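# Balance a bar level on the stand's ridge

## Task

Set the bar across the ridge at the top of the stand so it sits very level there unaided and remains that way; if it only stays put because the robot is still holding or propping it at the end, the goal is not met.

## Robot and tools

Robot: two Kinova Gen3 seven-joint arms, named left_arm and right_arm, each carrying a Robotiq 2F-85 parallel gripper. The names are labels, not image sides. Bases in the scene frame: left_arm at (+0.011, +0.418, 0) m, quat_wxyz (+0.997, 0, 0, -0.077); right_arm at (+0.047, -0.428, 0) m, quat_wxyz (+0.996, 0, 0, -0.089).

Scene frame: origin on the table surface midway between the arms, +x out over the table, +z up, left_arm on the +y side. Gripper frame: fingers extend along its +z, pads close along its y. The reported end_effector_position is the point between the pads when shut; closed fingertips stick out about 19 mm past it (about 6 mm when fully open). Closing also pushes the pads roughly 13 mm farther from the wrist, so keep that clearance above surfaces.

The row (used by execute_actions and move): a single flat list of 16 numbers covering both arms, always all 16 even if one arm stays still. Order: left dx, dy, dz, rx, ry, rz, left gripper position, left speed, then the same eight for the right arm. Every value lies in [-1, 1]. dx..rz are offsets, not poses: they are counted in the gripper's own axes from its pose in the most recent result that reported it (before any result in the scene, or for the second and later calls within one reply, from where the arm is when the action begins). Scale: 1.0 = 0.6 m for dx, dy, dz and 180 degrees for the rotation; rx, ry, rz form one rotation vector. All zeros therefore means go back to that reference pose, not hold still. Gripper position is absolute: +1 fully open (85 mm), 0 about 41 mm, pads touch near -0.8, -1 closes until blocked. Gripper speed: -1 about 20 mm/s, 0 about 85, +1 about 150. To leave a gripper alone, repeat its previous position and speed; a 0 is a real command. Grip force is set by the arm (roughly 190-235 N per pad); for a softer grip open first, then close to just under the object's width.

Tools:
- execute_actions {actions, pictures}. actions holds at most one item. Empty list: just report state. {rows: [[16 numbers], ...], steps: n}: up to 15 rows and at most 15 control steps of 1/30 s (default 15); each row is one step, and the last row repeats if rows run out. Every row is an offset from the same reference pose, not from the row before. {steps: n} alone is a wait of up to 300 steps, counted from the previous result (thinking time included). pictures defaults on.
- move {target, speed}: target is one 16-number row as above; each gripper travels a straight path to its target, all paths finishing together, 0.5 to 10 s (cut off at 10 s). speed in m/s, 0.002 to 0.5, default 0.25; rotation limited to twice that in rad/s. Paths ignore obstacles and the other arm, and the gripper may lag, wander or overshoot the speed, especially near full reach. Finger numbers are sent at the start. The result adds a move: line with the ending (done, off_target, moving, held, fault), the limits that acted (paced = pose clipped, held = some steps blocked, after which the arm can suddenly go faster), and each gripper's distance from its target.
- wait {seconds}: 0 to 10, sends nothing new.
- zoom_image {camera, region}: camera cam_head_left or cam_head_right (each 896x504); region [x0, y0, x1, y1] pixels from the top-left, at most 504x504.
- show_instructions: shows the scene's reference pages. read_manual {section: "licences"}: licence texts only. finished_scene {scene}: ends the current scene, irreversibly, and reports success; pass the current scene number.

Control details: each step the commanded pose is clipped to within 70 mm and 16 degrees of the measured pose, then damped IK follows it, favouring position over orientation. After an action ends, an arm continues only to its last clipped pose, so long moves may need further commands; check the result. Joints are speed- and acceleration-limited and stop together on reversal. Elbows never fully straighten. Joint ranges (rad): waist and both rolls ±69.115, shoulder ±2.250, elbow ±2.580, wrist pitch ±2.100.

Results: state line 'left_arm: ... | right_arm: ...' with end_effector_position (m) and end_effector_quat_wxyz in the scene frame; printed positions can be off, more so at long reach. 'pose unreachable' means the clearance check altered or blocked that arm's command; HELD flags steps not (fully) sent. A 'Hand target' line shows where each gripper is being driven. position_measured_pct is about 50 - 50 x finger position (0 = fully open); stopping short below about 90 means something is held or in the way, about 90 or more means the pads met. Fingers stay put until the position number changes by 0.01 or more, but re-close on their own if the object slips or is lost. MOTOR HOT warns from 60 °C; at 75 °C an OVER-TEMPERATURE FAULT makes that arm sag. A joint torque reaching its load limit (46.9 N m for the first four joints, 29.5 for the wrist joints, held weight included) stops the arm for 10 s.

Avoid: dropping the bar or knocking anything off the table (that fails the task), fast impacts, pressing targets far past contact, letting the arms collide or push each other, and leaving the bar supported by a gripper at the end: release it, back away, and confirm it stays level on its own. Occasional brief disturbances may nudge loose objects.

Each tool is called after "Request:" as a command line: name --argument value for each argument, lists and objects as JSON in quotes; but a table of rows of numbers goes row by row, as --pt "numbers of a row", without its own name.

Reference images:

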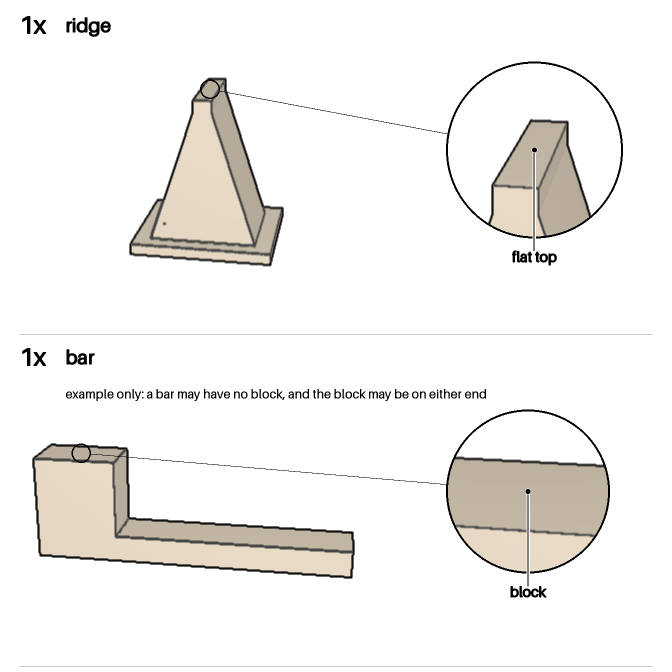

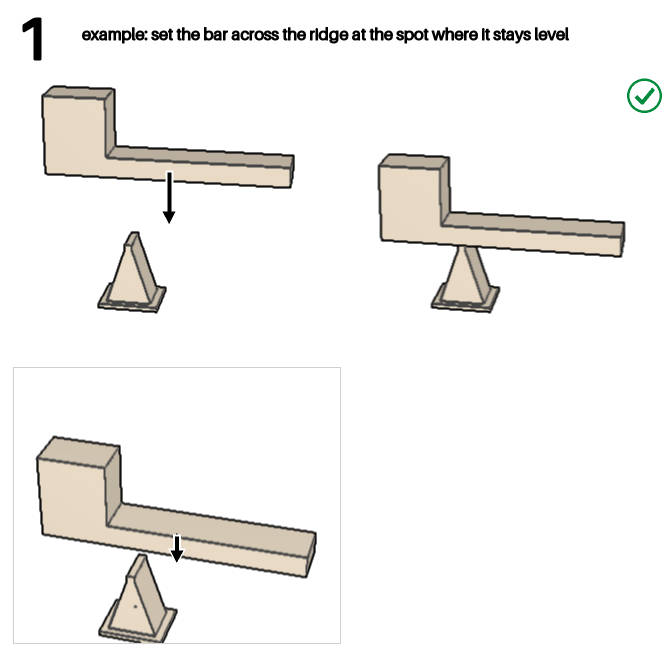

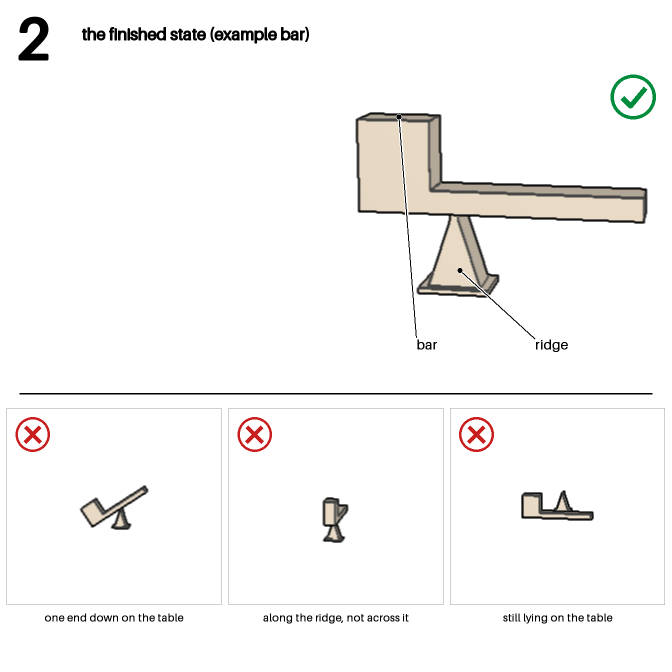

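## Session

Request:
execute_actions --actions '[]'

Scene clock: 0.00 s of 4100.00 s.
left_arm: end_effector_position=(+0.3041, +0.5667, +0.3535) position_measured_pct=0.0 end_effector_quat_wxyz=(-0.038, -0.426, +0.900, +0.091) | right_arm: end_effector_position=(+0.3568, -0.2822, +0.2144) position_measured_pct=0.0 end_effector_quat_wxyz=(+0.121, +0.386, +0.914, +0.027)
Joint positions: left_arm=[-0.462  0.106 -0.078  1.607 -0.17   1.517  2.085] | right_arm=[-1.064  0.069  0.216  2.147  0.245  0.776 -0.063]
Joint velocities: left_arm=[0.    0.001 0.001 0.    0.    0.001 0.001] | right_arm=[-0.001 -0.001  0.    -0.     0.    -0.001  0.   ]
Motor temperatures (°C, as the motors report them): left_arm=[34 32 28 31 34 43 36] | right_arm=[33 30 27 26 36 39 38]
Hand target (left_arm): +0.304, +0.567, +0.353; -0.038, -0.426, +0.900, +0.091
Hand target (right_arm): +0.357, -0.282, +0.214; +0.121, +0.386, +0.914, +0.027

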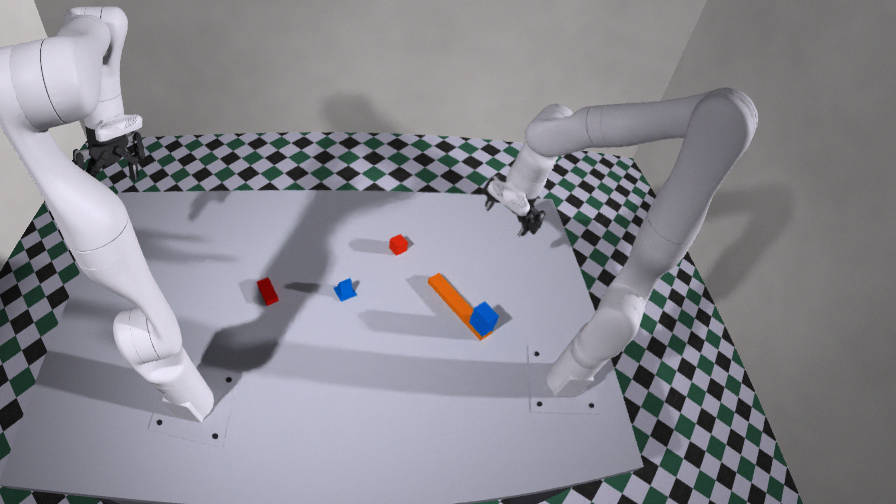

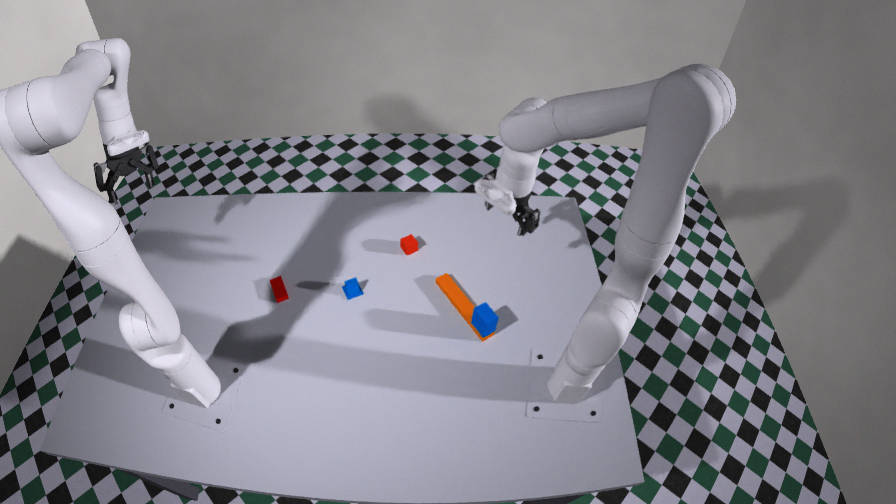

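Request:
zoom_image --camera "cam_head_left" --region '[240, 220, 540, 360]'

Request:
zoom_image --camera "cam_head_right" --region '[240, 220, 540, 360]'

Region (240, 220, 540, 360) of cam_head_left's 896x504 image, scaled by 1.680, with more detail than that image has; it fills the top 235 rows of this view, and the rest is white.

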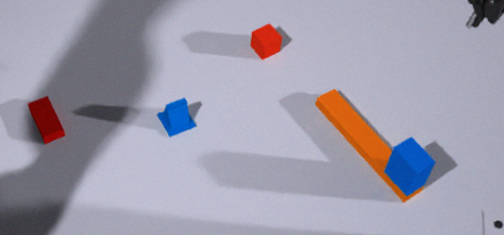

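Region (240, 220, 540, 360) of cam_head_right's 896x504 image, scaled by 1.680, with more detail than that image has; it fills the top 235 rows of this view, and the rest is white.

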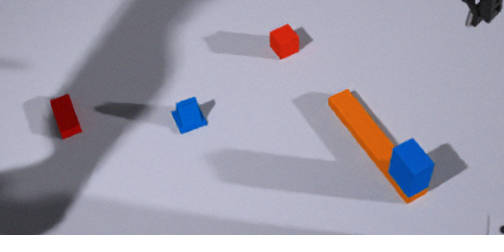

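Request:
zoom_image --camera "cam_head_left" --region '[420, 265, 510, 350]'

Request:
zoom_image --camera "cam_head_left" --region '[320, 270, 370, 310]'

Request:
zoom_image --camera "cam_head_right" --region '[328, 270, 378, 310]'

Region (420, 265, 510, 350) of cam_head_left's 896x504 image, scaled by 5.600, with more detail than that image has.

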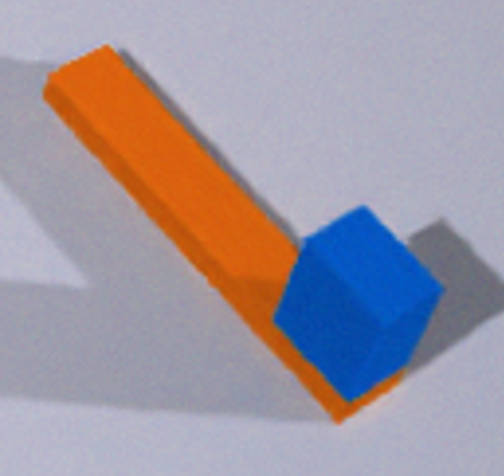

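Region (320, 270, 370, 310) of cam_head_left's 896x504 image, scaled by 10.080, with more detail than that image has; it fills the top 403 rows of this view, and the rest is white.

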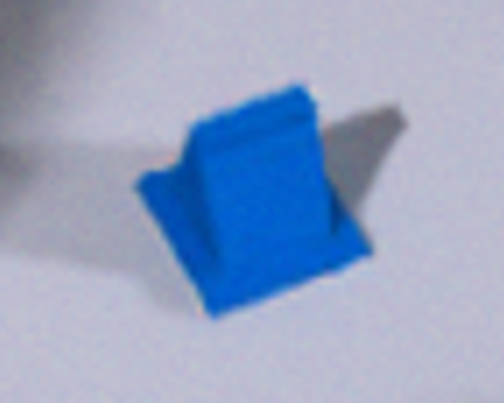

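Region (328, 270, 378, 310) of cam_head_right's 896x504 image, scaled by 10.080, with more detail than that image has; it fills the top 403 rows of this view, and the rest is white.

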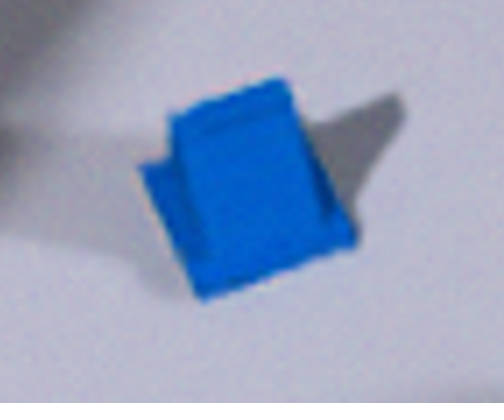

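Request:
move --target '[0,0,0,0,0,0,1,0, 0.5657,0.3175,0.1258,0.0573,0.0552,0.1172,1,0]' --speed 0.25

Scene clock: 97.80 s of 4100.00 s.
left_arm: end_effector_position=(+0.3041, +0.5667, +0.3535) position_measured_pct=0.0 end_effector_quat_wxyz=(-0.038, -0.426, +0.900, +0.091) | right_arm: end_effector_position=(+0.2808, +0.0901, +0.1019) position_measured_pct=0.0 end_effector_quat_wxyz=(+0.000, +0.551, +0.834, +0.001)
Joint positions: left_arm=[-0.462  0.106 -0.078  1.607 -0.17   1.517  2.085] | right_arm=[-1.402  0.795  0.059  1.336 -0.048  1.01  -0.754]
Joint velocities: left_arm=[ 0.001 -0.001 -0.001  0.001 -0.    -0.     0.001] | right_arm=[-0.     0.009 -0.    -0.004  0.     0.002 -0.001]
Motor temperatures (°C, as the motors report them): left_arm=[34 32 28 31 34 43 36] | right_arm=[33 31 27 27 37 39 38]
Hand target (left_arm): +0.304, +0.567, +0.353; -0.038, -0.426, +0.900, +0.091
Hand target (right_arm): +0.281, +0.090, +0.101; +0.000, +0.551, +0.834, +0.001
Off the commanded pose (left_arm): 0.000 m, 0 deg.
Off the commanded pose (right_arm): 0.001 m, 0 deg.
After step 90, 92.67 s passed at rest.
move: done

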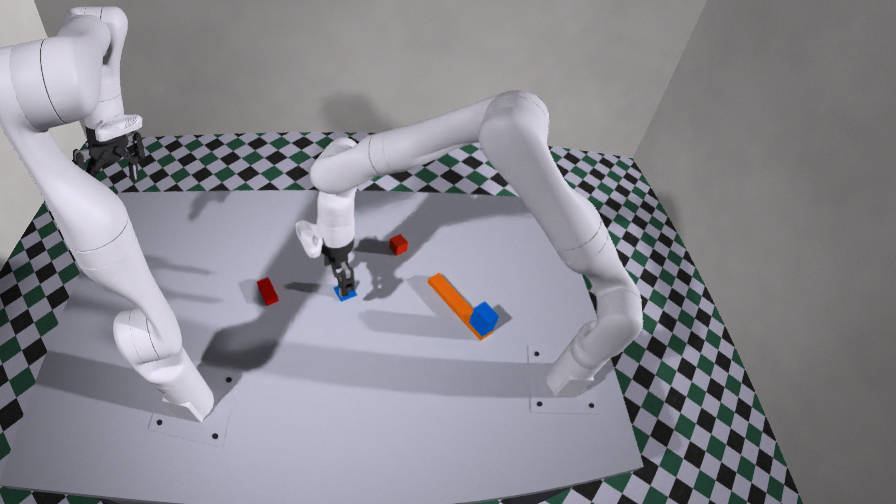

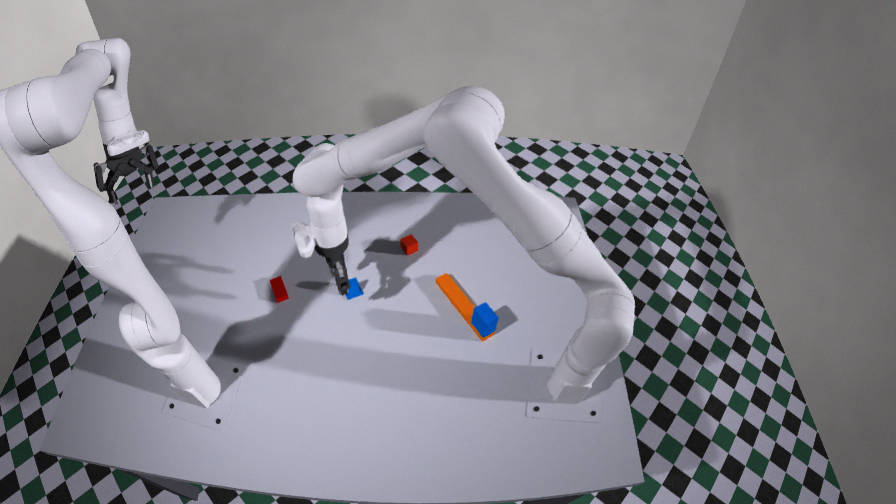

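Request:
zoom_image --camera "cam_head_left" --region '[300, 230, 400, 310]'

Request:
zoom_image --camera "cam_head_right" --region '[300, 230, 400, 310]'

Region (300, 230, 400, 310) of cam_head_left's 896x504 image, scaled by 5.040, with more detail than that image has; it fills the top 403 rows of this view, and the rest is white.

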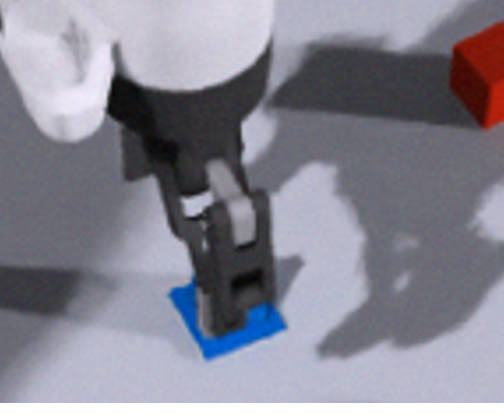

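Region (300, 230, 400, 310) of cam_head_right's 896x504 image, scaled by 5.040, with more detail than that image has; it fills the top 403 rows of this view, and the rest is white.

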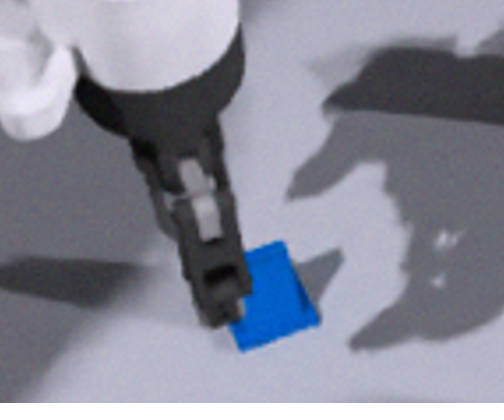

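Request:
move --target '[0,0,0,0,0,0,1,0, -0.0367,0.035,0.0667,0,0,0,0.5,0]' --speed 0.08

Request:
zoom_image --camera "cam_head_left" --region '[310, 240, 390, 310]'

Request:
zoom_image --camera "cam_head_right" --region '[310, 240, 390, 310]'

Scene clock: 126.40 s of 4100.00 s.
left_arm: end_effector_position=(+0.3041, +0.5667, +0.3535) position_measured_pct=0.0 end_effector_quat_wxyz=(-0.038, -0.426, +0.900, +0.091) | right_arm: end_effector_position=(+0.3087, +0.0782, +0.0620) position_measured_pct=25.0 end_effector_quat_wxyz=(+0.000, +0.551, +0.834, +0.001)
Joint positions: left_arm=[-0.462  0.106 -0.078  1.607 -0.17   1.517  2.085] | right_arm=[-1.346  0.853  0.053  1.363 -0.049  0.925 -0.7  ]
Joint velocities: left_arm=[ 0.001  0.001 -0.    -0.002 -0.001  0.    -0.   ] | right_arm=[ 0.002  0.003  0.    -0.    -0.     0.002  0.002]
Motor temperatures (°C, as the motors report them): left_arm=[34 32 28 31 34 43 36] | right_arm=[33 32 27 27 37 39 38]
Hand target (left_arm): +0.304, +0.567, +0.353; -0.038, -0.426, +0.900, +0.091
Hand target (right_arm): +0.309, +0.078, +0.062; +0.000, +0.551, +0.834, +0.001
Off the commanded pose (left_arm): 0.000 m, 0 deg.
Off the commanded pose (right_arm): 0.000 m, 0 deg.
After step 90, 24.63 s passed at rest.
move: done

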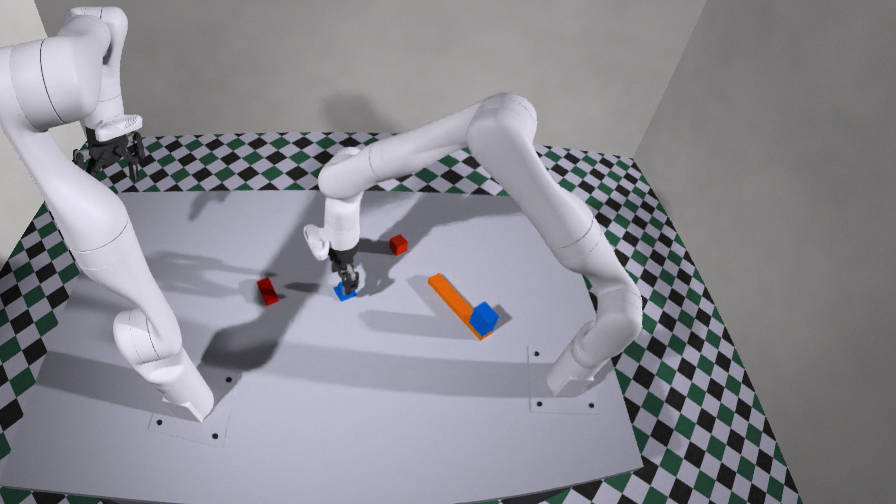

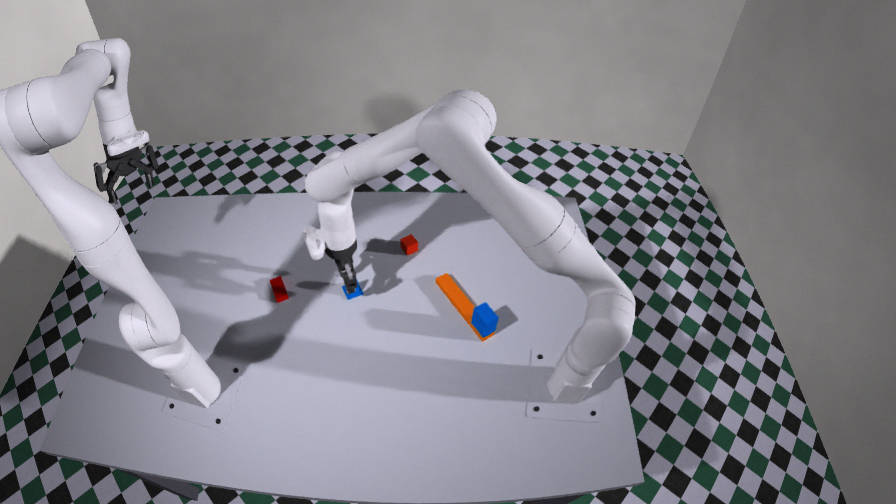

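Region (310, 240, 390, 310) of cam_head_left's 896x504 image, scaled by 6.300, with more detail than that image has; it fills the top 441 rows of this view, and the rest is white.

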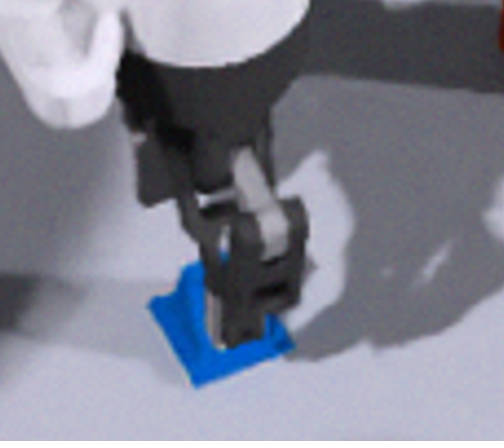

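Region (310, 240, 390, 310) of cam_head_right's 896x504 image, scaled by 6.300, with more detail than that image has; it fills the top 441 rows of this view, and the rest is white.

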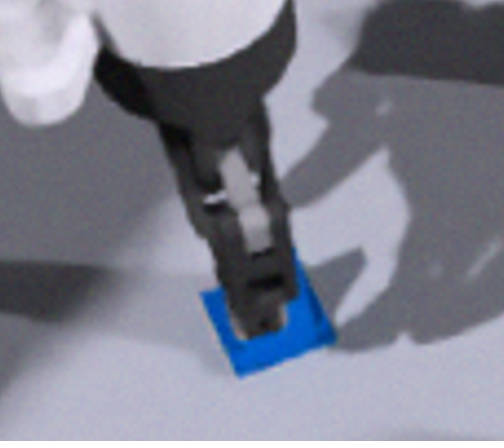

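Request:
move --target '[0,0,0,0,0,0,1,0, 0,0,0,0,0,0,-0.45,-0.5]' --speed 0.08

Request:
zoom_image --camera "cam_head_left" --region '[320, 260, 370, 310]'

Request:
zoom_image --camera "cam_head_right" --region '[328, 260, 378, 310]'

Scene clock: 132.33 s of 4100.00 s.
left_arm: end_effector_position=(+0.3041, +0.5667, +0.3535) position_measured_pct=0.0 end_effector_quat_wxyz=(-0.038, -0.426, +0.900, +0.091) | right_arm: end_effector_position=(+0.3087, +0.0782, +0.0620) position_measured_pct=72.6 end_effector_quat_wxyz=(+0.000, +0.551, +0.834, +0.001)
Joint positions: left_arm=[-0.462  0.106 -0.078  1.607 -0.17   1.517  2.085] | right_arm=[-1.346  0.853  0.053  1.363 -0.049  0.925 -0.7  ]
Joint velocities: left_arm=[ 0.     0.002  0.001 -0.     0.    -0.001  0.   ] | right_arm=[ 0.    -0.001  0.     0.     0.     0.003  0.   ]
Motor temperatures (°C, as the motors report them): left_arm=[34 32 28 31 34 43 36] | right_arm=[33 32 27 27 37 39 38]
Hand target (left_arm): +0.304, +0.567, +0.353; -0.038, -0.426, +0.900, +0.091
Hand target (right_arm): +0.309, +0.078, +0.062; +0.000, +0.551, +0.834, +0.001
Off the commanded pose (left_arm): 0.000 m, 0 deg.
Off the commanded pose (right_arm): 0.000 m, 0 deg.
After step 90, 1.73 s passed at rest.
move: done

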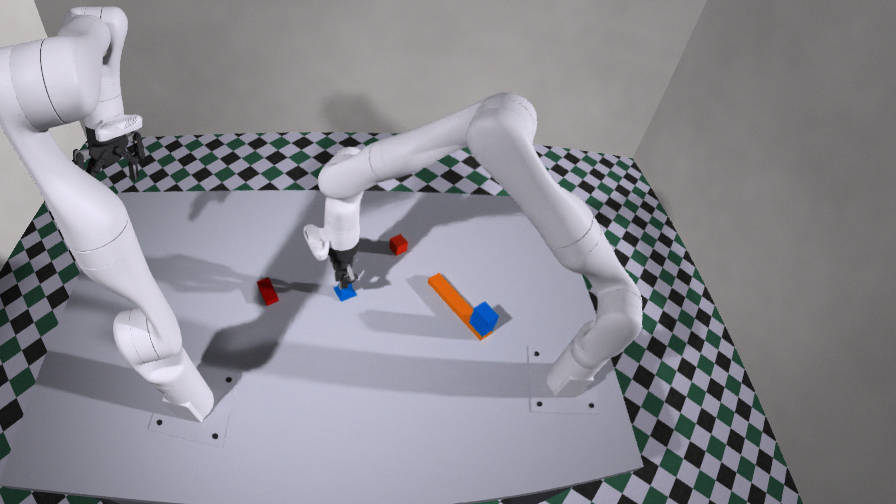

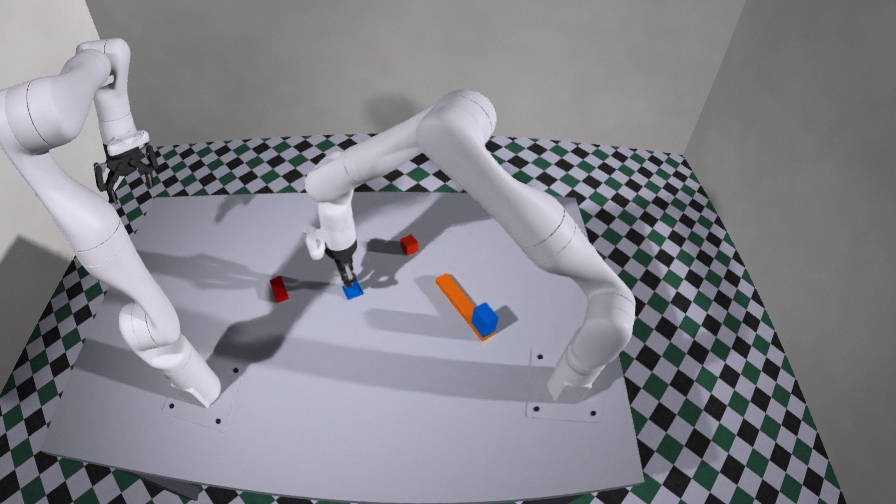

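Region (320, 260, 370, 310) of cam_head_left's 896x504 image, scaled by 10.080, with more detail than that image has.

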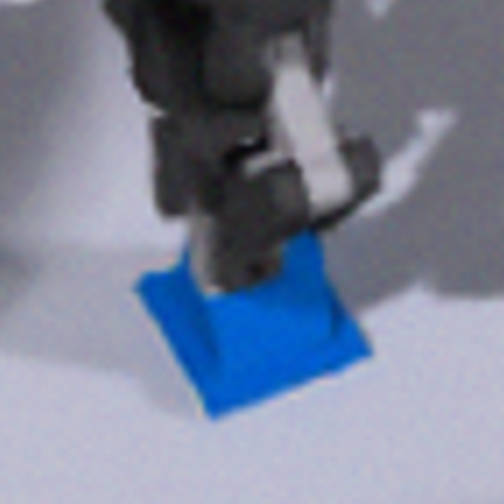

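Region (328, 260, 378, 310) of cam_head_right's 896x504 image, scaled by 10.080, with more detail than that image has.

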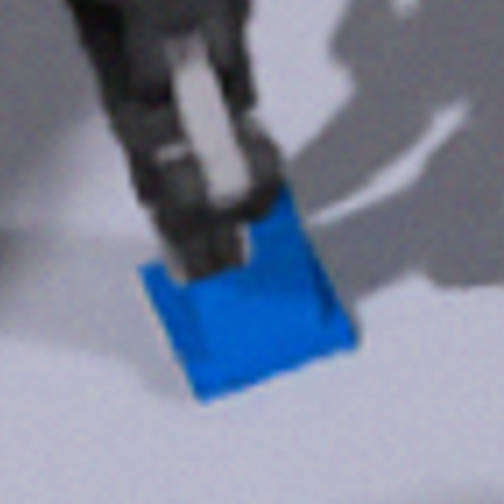

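Request:
move --target '[0,0,0,0,0,0,1,0, -0.012,0,0,0,0,0,-0.45,-1]' --speed 0.03

Request:
execute_actions --actions '[{"rows": [[0,0,0,0,0,0,1,0, 0,0,0,0,0,0,-0.7,-1]], "steps": 15}]' --pictures false

Request:
wait --seconds 0.5

Request:
zoom_image --camera "cam_head_left" --region '[320, 260, 370, 310]'

Request:
zoom_image --camera "cam_head_right" --region '[328, 260, 378, 310]'

Scene clock: 139.97 s of 4100.00 s.
left_arm: end_effector_position=(+0.3041, +0.5667, +0.3535) position_measured_pct=0.0 end_effector_quat_wxyz=(-0.038, -0.426, +0.900, +0.091) | right_arm: end_effector_position=(+0.3115, +0.0716, +0.0619) position_measured_pct=72.6 end_effector_quat_wxyz=(+0.000, +0.551, +0.834, +0.001)
Joint positions: left_arm=[-0.462  0.106 -0.078  1.607 -0.17   1.517  2.085] | right_arm=[-1.336  0.844  0.052  1.383 -0.048  0.914 -0.69 ]
Joint velocities: left_arm=[ 0.    -0.    -0.    -0.     0.     0.    -0.001] | right_arm=[ 0.001 -0.002 -0.     0.002 -0.    -0.002  0.002]
Motor temperatures (°C, as the motors report them): left_arm=[34 32 28 31 34 43 36] | right_arm=[33 32 27 27 37 39 38]
Hand target (left_arm): +0.304, +0.567, +0.353; -0.038, -0.426, +0.900, +0.091
Hand target (right_arm): +0.312, +0.072, +0.062; +0.000, +0.551, +0.834, +0.001
Off the commanded pose (left_arm): 0.000 m, 0 deg.
Off the commanded pose (right_arm): 0.000 m, 0 deg.
After step 90, 3.93 s passed at rest.
move: done

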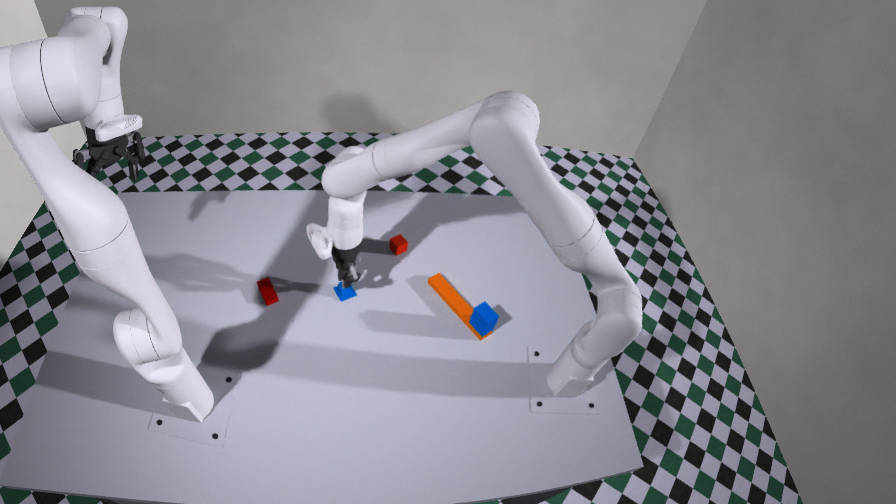

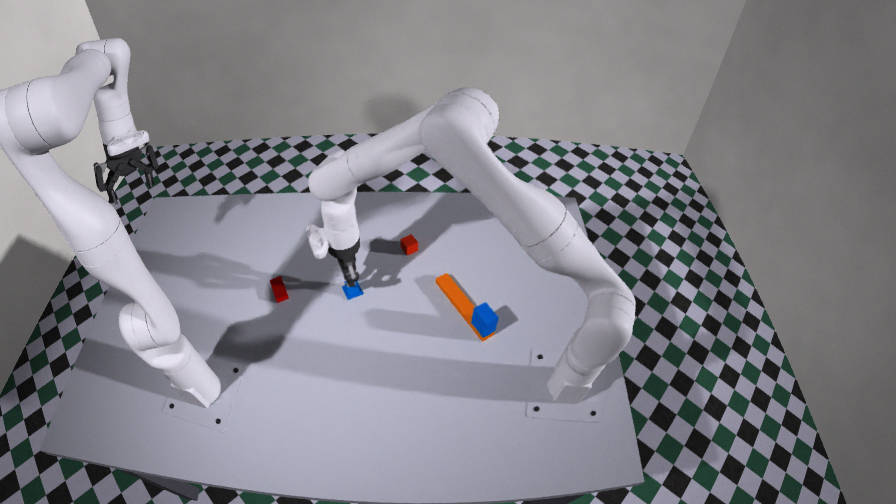

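Scene clock: 140.47 s of 4100.00 s.
left_arm: end_effector_position=(+0.3041, +0.5667, +0.3535) position_measured_pct=0.0 end_effector_quat_wxyz=(-0.038, -0.426, +0.900, +0.091) | right_arm: end_effector_position=(+0.3115, +0.0716, +0.0619) position_measured_pct=81.3 end_effector_quat_wxyz=(+0.000, +0.551, +0.834, +0.001)
Joint positions: left_arm=[-0.462  0.106 -0.078  1.607 -0.17   1.517  2.085] | right_arm=[-1.336  0.844  0.052  1.383 -0.048  0.914 -0.69 ]
Joint velocities: left_arm=[-0.    -0.002  0.     0.     0.001  0.001 -0.   ] | right_arm=[-0.     0.    -0.001  0.001 -0.     0.    -0.   ]
Motor temperatures (°C, as the motors report them): left_arm=[34 32 28 31 34 43 36] | right_arm=[33 32 27 27 37 39 38]
Hand target (left_arm): +0.304, +0.567, +0.353; -0.038, -0.426, +0.900, +0.091
Hand target (right_arm): +0.311, +0.072, +0.062; +0.000, +0.551, +0.834, +0.001
Off the commanded pose (left_arm): 0.000 m, 0 deg.
Off the commanded pose (right_arm): 0.000 m, 0 deg.
Steps of this call (steps 1 to 15: all 15 steps of this action). Readings (end_effector_position | what the end effector reports):
1: left_arm (+0.3041, +0.5667, +0.3535) | right_arm (+0.3115, +0.0716, +0.0619) | left_arm position_measured_pct=0.0 | right_arm position_measured_pct=72.6
2: left_arm (+0.3041, +0.5667, +0.3535) | right_arm (+0.3115, +0.0716, +0.0619) | left_arm position_measured_pct=0.0 | right_arm position_measured_pct=72.6
4: left_arm (+0.3041, +0.5667, +0.3535) | right_arm (+0.3115, +0.0716, +0.0619) | left_arm position_measured_pct=0.0 | right_arm position_measured_pct=73.4
8: left_arm (+0.3041, +0.5667, +0.3535) | right_arm (+0.3115, +0.0716, +0.0619) | left_arm position_measured_pct=0.0 | right_arm position_measured_pct=76.2
15: the state above

Scene clock: 140.97 s of 4100.00 s.
left_arm: end_effector_position=(+0.3041, +0.5667, +0.3535) position_measured_pct=0.0 end_effector_quat_wxyz=(-0.038, -0.426, +0.900, +0.091) | right_arm: end_effector_position=(+0.3115, +0.0716, +0.0619) position_measured_pct=84.9 end_effector_quat_wxyz=(+0.000, +0.551, +0.834, +0.001)
Joint positions: left_arm=[-0.462  0.106 -0.078  1.607 -0.17   1.517  2.085] | right_arm=[-1.336  0.844  0.052  1.383 -0.048  0.914 -0.69 ]
Joint velocities: left_arm=[ 0.    -0.001 -0.001 -0.002 -0.    -0.     0.001] | right_arm=[-0.     0.001  0.     0.    -0.     0.     0.001]
Motor temperatures (°C, as the motors report them): left_arm=[34 32 28 31 34 43 36] | right_arm=[33 32 27 27 37 39 38]
Hand target (left_arm): +0.304, +0.567, +0.353; -0.038, -0.426, +0.900, +0.091
Hand target (right_arm): +0.311, +0.072, +0.062; +0.000, +0.551, +0.834, +0.001
Off the commanded pose (left_arm): 0.000 m, 0 deg.
Off the commanded pose (right_arm): 0.000 m, 0 deg.
Steps of this call (steps 1 to 15: nothing new was sent). Readings (end_effector_position | what the end effector reports):
1: left_arm (+0.3041, +0.5667, +0.3535) | right_arm (+0.3115, +0.0716, +0.0619) | left_arm position_measured_pct=0.0 | right_arm position_measured_pct=81.7
2: left_arm (+0.3041, +0.5667, +0.3535) | right_arm (+0.3115, +0.0716, +0.0619) | left_arm position_measured_pct=0.0 | right_arm position_measured_pct=82.5
4: left_arm (+0.3041, +0.5667, +0.3535) | right_arm (+0.3115, +0.0716, +0.0619) | left_arm position_measured_pct=0.0 | right_arm position_measured_pct=84.1
8: left_arm (+0.3041, +0.5667, +0.3535) | right_arm (+0.3115, +0.0716, +0.0619) | left_arm position_measured_pct=0.0 | right_arm position_measured_pct=84.9
15: the state above

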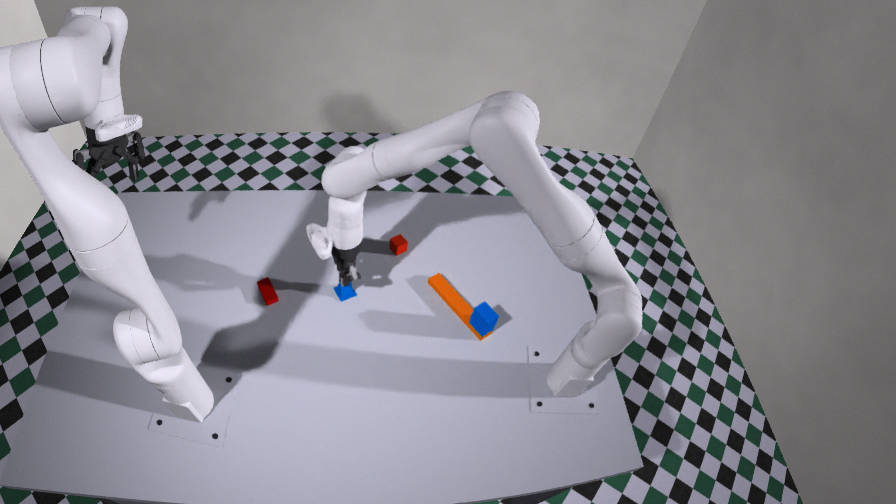

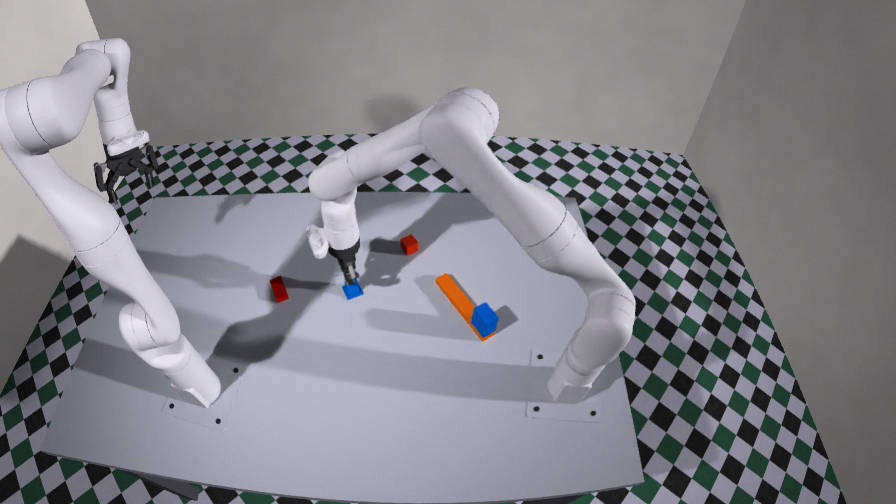

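Region (320, 260, 370, 310) of cam_head_left's 896x504 image, scaled by 10.080, with more detail than that image has.

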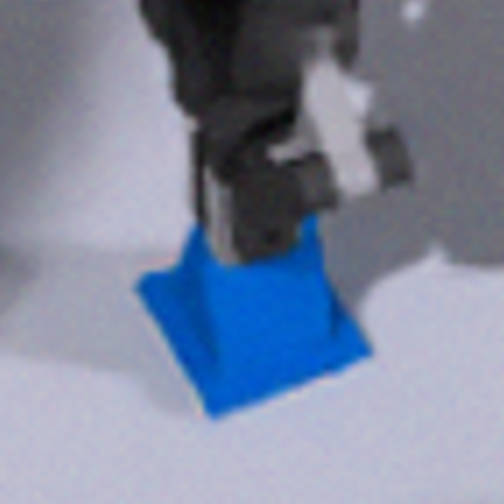

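Region (328, 260, 378, 310) of cam_head_right's 896x504 image, scaled by 10.080, with more detail than that image has.

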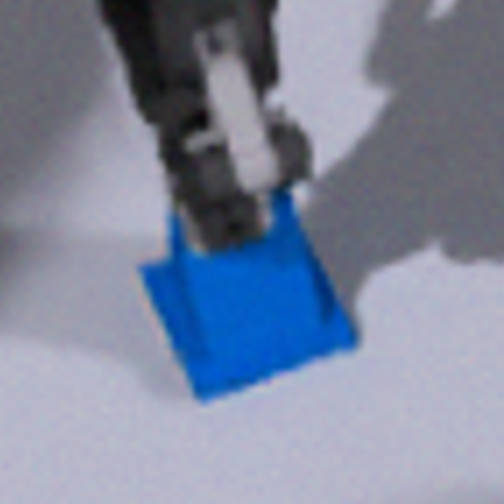

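Request:
move --target '[0,0,0,0,0,0,1,0, 0,0,0,0,0,0,-0.35,0]'

Request:
move --target '[0,0,0,0,0,0,1,0, 0,0,0.012,0,0,0,-0.35,0]' --speed 0.02

Request:
move --target '[0,0,0,0,0,0,1,0, 0,0,0,0,0,0,-0.7,-1]'

Request:
zoom_image --camera "cam_head_left" --region '[320, 260, 370, 310]'

Request:
zoom_image --camera "cam_head_right" --region '[328, 260, 378, 310]'

Scene clock: 150.43 s of 4100.00 s.
left_arm: end_effector_position=(+0.3041, +0.5667, +0.3535) position_measured_pct=0.0 end_effector_quat_wxyz=(-0.038, -0.426, +0.900, +0.091) | right_arm: end_effector_position=(+0.3115, +0.0716, +0.0619) position_measured_pct=67.5 end_effector_quat_wxyz=(+0.000, +0.551, +0.834, +0.001)
Joint positions: left_arm=[-0.462  0.106 -0.078  1.607 -0.17   1.517  2.085] | right_arm=[-1.336  0.844  0.052  1.383 -0.048  0.914 -0.69 ]
Joint velocities: left_arm=[ 0.     0.001 -0.    -0.001  0.001  0.002 -0.   ] | right_arm=[-0.    -0.    -0.001 -0.    -0.    -0.     0.   ]
Motor temperatures (°C, as the motors report them): left_arm=[34 32 28 31 34 43 36] | right_arm=[33 32 27 27 37 39 38]
Hand target (left_arm): +0.304, +0.567, +0.353; -0.038, -0.426, +0.900, +0.091
Hand target (right_arm): +0.311, +0.072, +0.062; +0.000, +0.551, +0.834, +0.001
Off the commanded pose (left_arm): 0.000 m, 0 deg.
Off the commanded pose (right_arm): 0.000 m, 0 deg.
After step 90, 5.77 s passed at rest.
move: done

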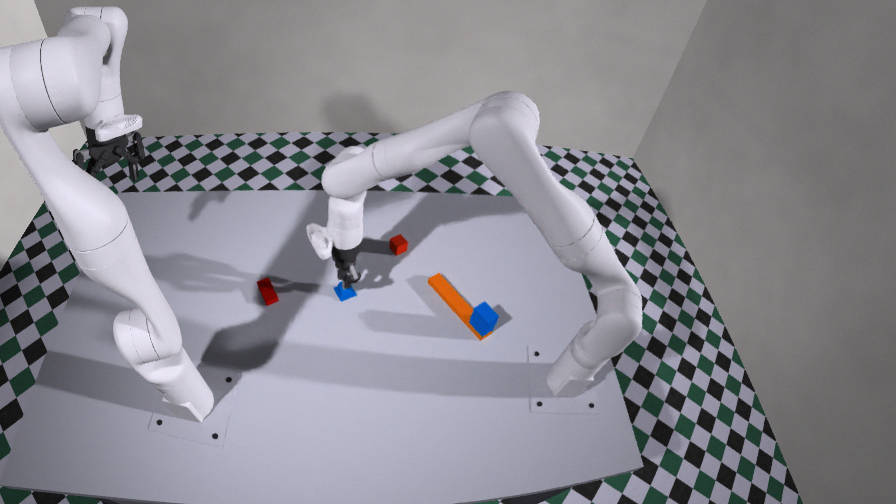

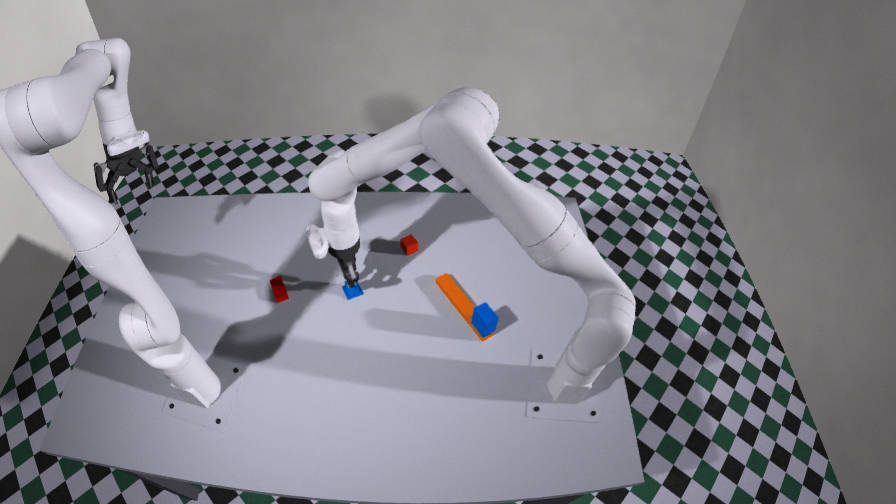

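Scene clock: 151.13 s of 4100.00 s.
left_arm: end_effector_position=(+0.3041, +0.5667, +0.3535) position_measured_pct=0.0 end_effector_quat_wxyz=(-0.038, -0.426, +0.900, +0.091) | right_arm: end_effector_position=(+0.3115, +0.0717, +0.0548) position_measured_pct=67.5 end_effector_quat_wxyz=(+0.000, +0.551, +0.834, +0.001)
Joint positions: left_arm=[-0.462  0.106 -0.078  1.607 -0.17   1.517  2.085] | right_arm=[-1.336  0.855  0.052  1.387 -0.049  0.898 -0.69 ]
Joint velocities: left_arm=[ 0.     0.001 -0.    -0.    -0.001  0.    -0.001] | right_arm=[-0.     0.001 -0.001 -0.    -0.    -0.002  0.   ]
Motor temperatures (°C, as the motors report them): left_arm=[34 32 28 31 34 43 36] | right_arm=[33 32 27 27 37 39 38]
Hand target (left_arm): +0.304, +0.567, +0.353; -0.038, -0.426, +0.900, +0.091
Hand target (right_arm): +0.312, +0.072, +0.055; +0.000, +0.551, +0.834, +0.001
Off the commanded pose (left_arm): 0.000 m, 0 deg.
Off the commanded pose (right_arm): 0.000 m, 0 deg.
move: done

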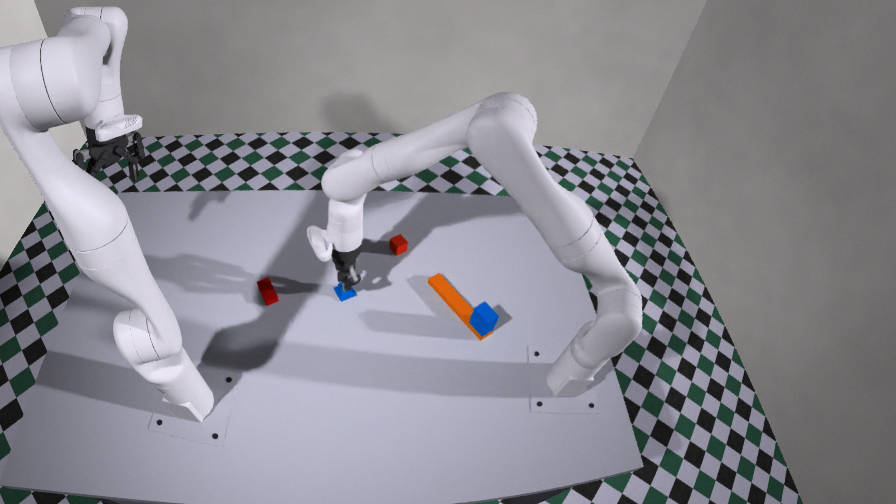

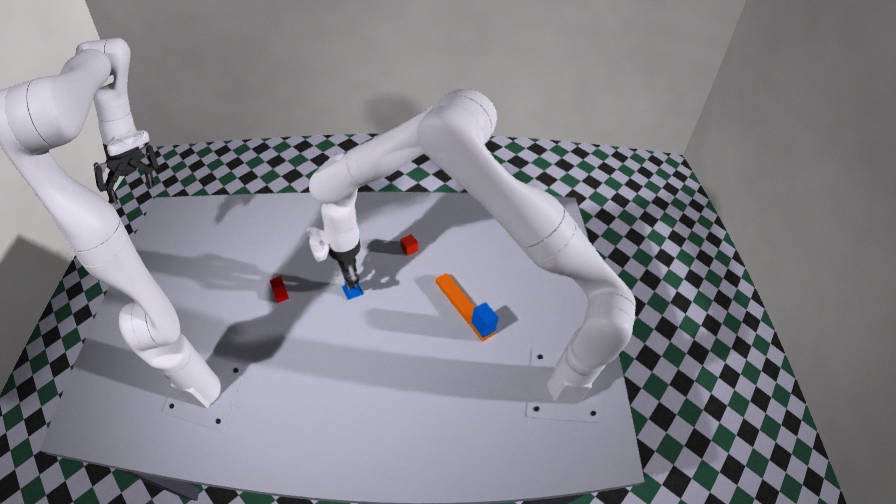

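Scene clock: 152.20 s of 4100.00 s.
left_arm: end_effector_position=(+0.3041, +0.5667, +0.3535) position_measured_pct=0.0 end_effector_quat_wxyz=(-0.038, -0.426, +0.900, +0.091) | right_arm: end_effector_position=(+0.3115, +0.0717, +0.0548) position_measured_pct=82.9 end_effector_quat_wxyz=(+0.000, +0.551, +0.834, +0.001)
Joint positions: left_arm=[-0.462  0.106 -0.078  1.607 -0.17   1.517  2.085] | right_arm=[-1.336  0.855  0.052  1.387 -0.048  0.898 -0.69 ]
Joint velocities: left_arm=[ 0.     0.001  0.    -0.     0.001 -0.001  0.   ] | right_arm=[ 0.     0.001  0.    -0.     0.    -0.    -0.   ]
Motor temperatures (°C, as the motors report them): left_arm=[34 32 28 31 34 43 36] | right_arm=[33 33 27 27 37 39 38]
Hand target (left_arm): +0.304, +0.567, +0.353; -0.038, -0.426, +0.900, +0.091
Hand target (right_arm): +0.312, +0.072, +0.055; +0.000, +0.551, +0.834, +0.001
Off the commanded pose (left_arm): 0.000 m, 0 deg.
Off the commanded pose (right_arm): 0.000 m, 0 deg.
move: done

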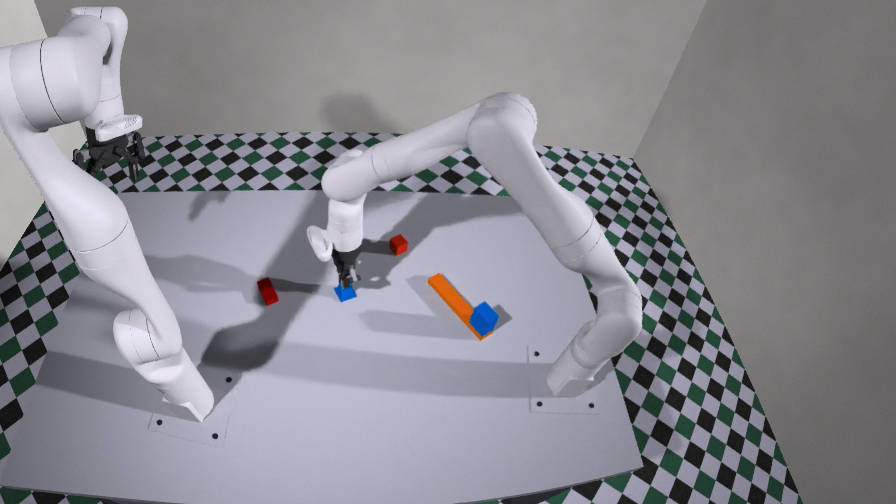

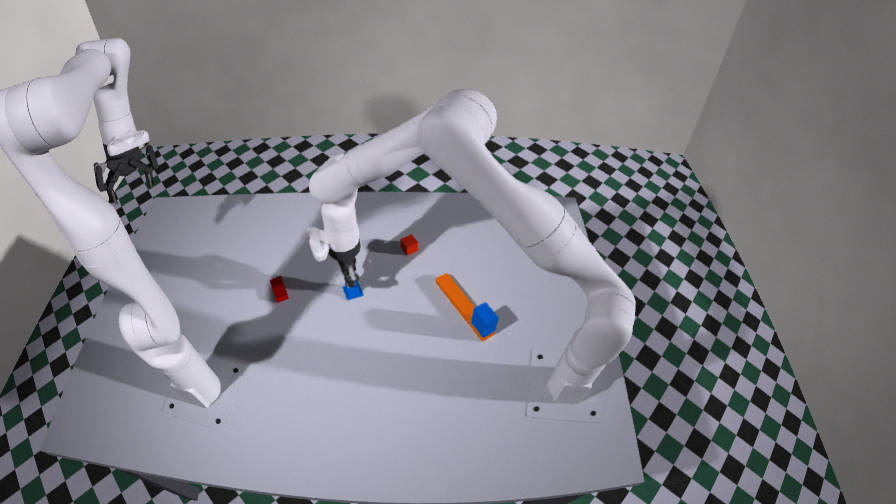

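Region (320, 260, 370, 310) of cam_head_left's 896x504 image, scaled by 10.080, with more detail than that image has.

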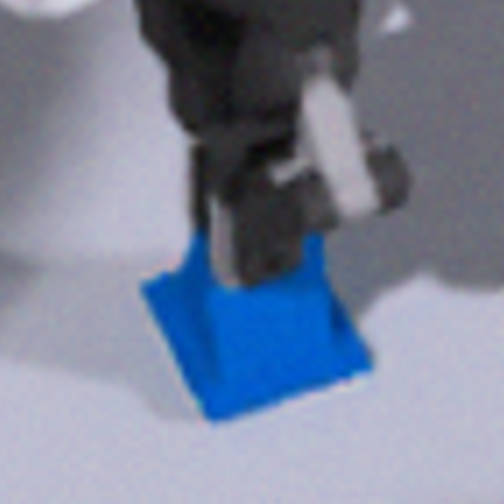

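Region (328, 260, 378, 310) of cam_head_right's 896x504 image, scaled by 10.080, with more detail than that image has.

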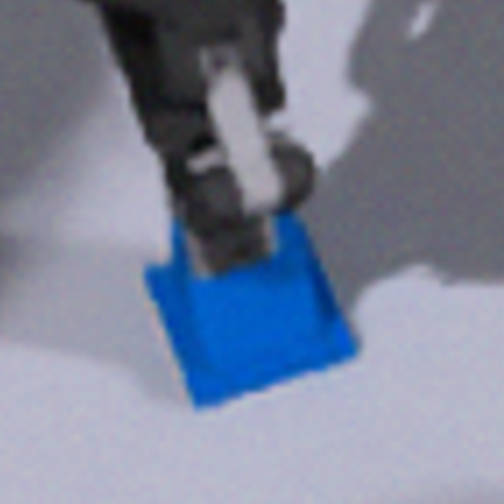

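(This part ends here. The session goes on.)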